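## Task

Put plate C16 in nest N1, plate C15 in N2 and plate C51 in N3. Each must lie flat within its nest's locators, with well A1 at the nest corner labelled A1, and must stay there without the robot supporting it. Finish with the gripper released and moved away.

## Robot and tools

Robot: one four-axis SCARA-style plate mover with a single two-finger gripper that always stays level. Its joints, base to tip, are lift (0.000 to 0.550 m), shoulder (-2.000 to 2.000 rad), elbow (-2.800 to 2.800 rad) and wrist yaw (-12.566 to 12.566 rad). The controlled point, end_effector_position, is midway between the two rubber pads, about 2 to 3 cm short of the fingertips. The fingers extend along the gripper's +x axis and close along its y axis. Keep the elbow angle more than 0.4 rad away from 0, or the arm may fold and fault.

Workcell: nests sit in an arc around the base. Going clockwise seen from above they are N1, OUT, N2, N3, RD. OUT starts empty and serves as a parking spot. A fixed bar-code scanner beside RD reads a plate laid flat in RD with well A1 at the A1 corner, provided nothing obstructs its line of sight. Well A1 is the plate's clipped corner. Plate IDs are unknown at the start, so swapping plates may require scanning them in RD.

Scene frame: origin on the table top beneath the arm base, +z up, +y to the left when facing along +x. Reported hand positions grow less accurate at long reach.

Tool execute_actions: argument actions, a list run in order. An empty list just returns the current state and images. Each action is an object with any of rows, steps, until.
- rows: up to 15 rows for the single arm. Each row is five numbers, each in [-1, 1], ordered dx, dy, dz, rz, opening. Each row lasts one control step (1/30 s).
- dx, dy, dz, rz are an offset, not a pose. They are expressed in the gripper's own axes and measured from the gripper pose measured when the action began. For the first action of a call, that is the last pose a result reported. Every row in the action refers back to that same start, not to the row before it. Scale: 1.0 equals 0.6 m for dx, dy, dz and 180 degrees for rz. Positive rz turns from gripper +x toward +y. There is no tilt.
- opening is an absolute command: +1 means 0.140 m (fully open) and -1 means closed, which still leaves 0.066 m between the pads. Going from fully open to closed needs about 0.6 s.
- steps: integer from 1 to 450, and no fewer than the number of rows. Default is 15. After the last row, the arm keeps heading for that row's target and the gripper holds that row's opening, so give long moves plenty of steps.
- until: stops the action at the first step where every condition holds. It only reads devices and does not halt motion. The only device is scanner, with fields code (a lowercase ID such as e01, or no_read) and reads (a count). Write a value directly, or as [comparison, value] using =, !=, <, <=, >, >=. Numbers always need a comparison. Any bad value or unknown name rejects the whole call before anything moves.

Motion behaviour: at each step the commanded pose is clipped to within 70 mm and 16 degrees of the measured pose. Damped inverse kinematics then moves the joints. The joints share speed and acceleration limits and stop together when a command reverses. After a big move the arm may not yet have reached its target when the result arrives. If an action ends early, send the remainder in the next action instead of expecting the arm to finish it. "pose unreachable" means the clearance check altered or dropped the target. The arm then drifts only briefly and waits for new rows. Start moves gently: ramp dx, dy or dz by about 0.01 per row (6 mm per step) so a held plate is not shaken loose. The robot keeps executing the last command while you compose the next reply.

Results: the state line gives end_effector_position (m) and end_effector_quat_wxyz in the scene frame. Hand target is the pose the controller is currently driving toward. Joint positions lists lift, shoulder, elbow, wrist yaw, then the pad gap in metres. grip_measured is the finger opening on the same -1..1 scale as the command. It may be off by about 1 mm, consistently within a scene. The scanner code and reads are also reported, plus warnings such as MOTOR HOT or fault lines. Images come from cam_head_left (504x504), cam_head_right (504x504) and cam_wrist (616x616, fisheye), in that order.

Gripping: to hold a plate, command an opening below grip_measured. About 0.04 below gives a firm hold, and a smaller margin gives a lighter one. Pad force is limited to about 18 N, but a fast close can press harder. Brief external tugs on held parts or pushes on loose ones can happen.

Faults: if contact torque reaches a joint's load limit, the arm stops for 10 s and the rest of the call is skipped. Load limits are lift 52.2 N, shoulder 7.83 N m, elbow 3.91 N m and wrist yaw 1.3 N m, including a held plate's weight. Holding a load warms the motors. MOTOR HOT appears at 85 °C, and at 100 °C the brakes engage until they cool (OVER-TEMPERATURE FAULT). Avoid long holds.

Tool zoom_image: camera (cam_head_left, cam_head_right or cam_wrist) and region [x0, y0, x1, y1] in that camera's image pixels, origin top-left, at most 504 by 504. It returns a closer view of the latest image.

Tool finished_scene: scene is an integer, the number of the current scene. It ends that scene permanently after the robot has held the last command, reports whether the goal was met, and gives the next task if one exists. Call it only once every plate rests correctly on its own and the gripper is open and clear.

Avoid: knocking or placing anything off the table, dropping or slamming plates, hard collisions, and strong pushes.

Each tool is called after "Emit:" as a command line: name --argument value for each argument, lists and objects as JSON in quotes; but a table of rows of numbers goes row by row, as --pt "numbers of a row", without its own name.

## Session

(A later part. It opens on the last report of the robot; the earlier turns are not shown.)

Emit:
execute_actions --actions '[{"rows":[[0.0005,-0.0003,-0.004,0,-0.51],[0.0005,-0.0003,-0.008,0,-0.51],[0.0005,-0.0003,-0.011,0,-0.51],[0.0005,-0.0003,-0.014,0,-0.51],[0.0005,-0.0003,-0.017,0,-0.51],[0.0005,-0.0003,-0.0197,0,-0.51]],"steps":14},{"rows":[[0,0,0,0,-0.15]],"steps":9}]'

Emit:
execute_actions --actions '[{"rows":[[0,0,0.05,0,0]],"steps":8},{"rows":[[-0.25,0,0.1,0,1]],"steps":22}]'

Scene clock: 51.07 s.
end_effector_position=(+0.6445, +0.3209, +0.0295) grip_measured=-0.15 end_effector_quat_wxyz=(+0.953, -0.000, -0.000, +0.302)
Joint positions: [ 0.025  1.145  1.934 -8.749  0.097]
Hand target: +0.645, +0.321, +0.030; +0.953, -0.000, -0.000, +0.302
Off the commanded pose: 0.000 m, 0 deg.
scanner: code=no_read reads=0

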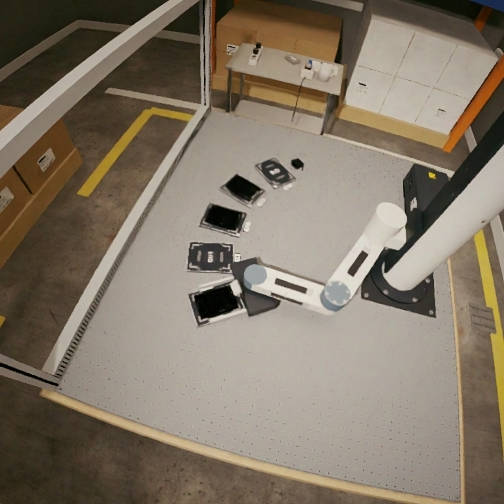

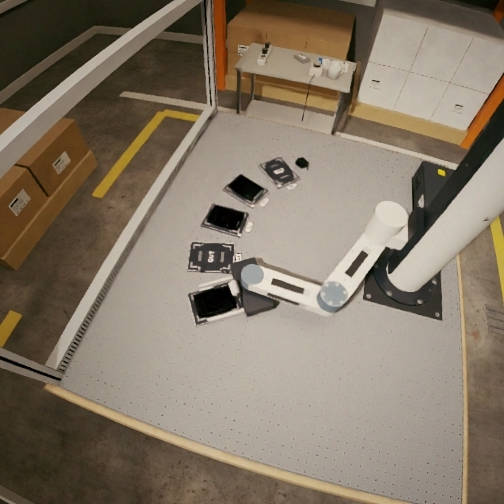

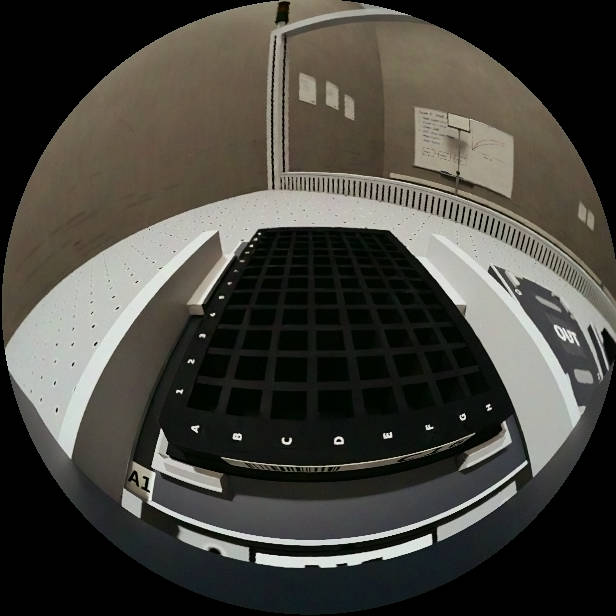

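Scene clock: 52.07 s.
end_effector_position=(+0.5219, +0.2344, +0.1196) grip_measured=+1.00 end_effector_quat_wxyz=(+0.953, -0.000, -0.000, +0.302)
Joint positions: [ 0.115  1.472  1.122 -8.264  0.14 ]
Hand target: +0.522, +0.234, +0.120; +0.953, -0.000, -0.000, +0.302
Off the commanded pose: 0.000 m, 0 deg.
scanner: code=no_read reads=0

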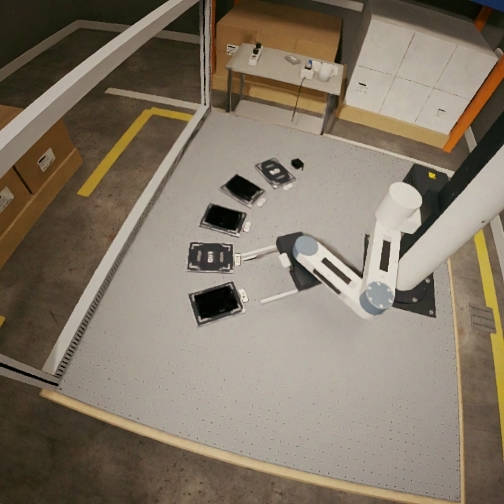

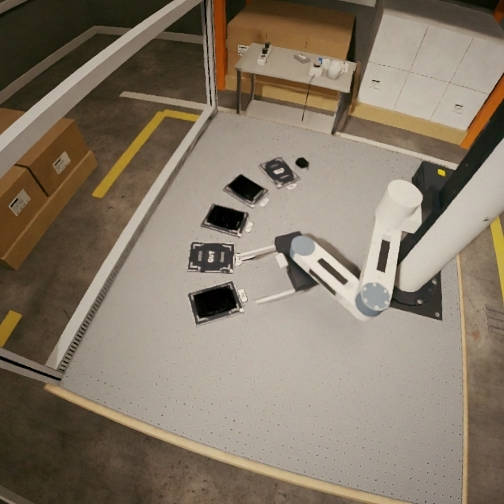

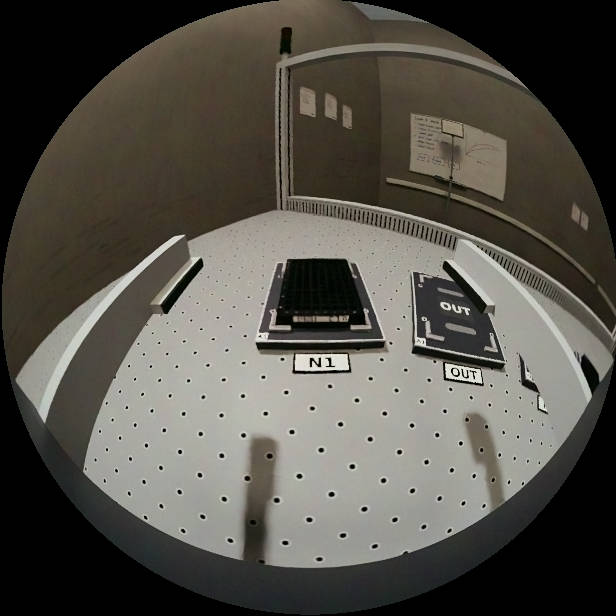

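Emit:
finished_scene --scene 2

The scene is finished: the task was done.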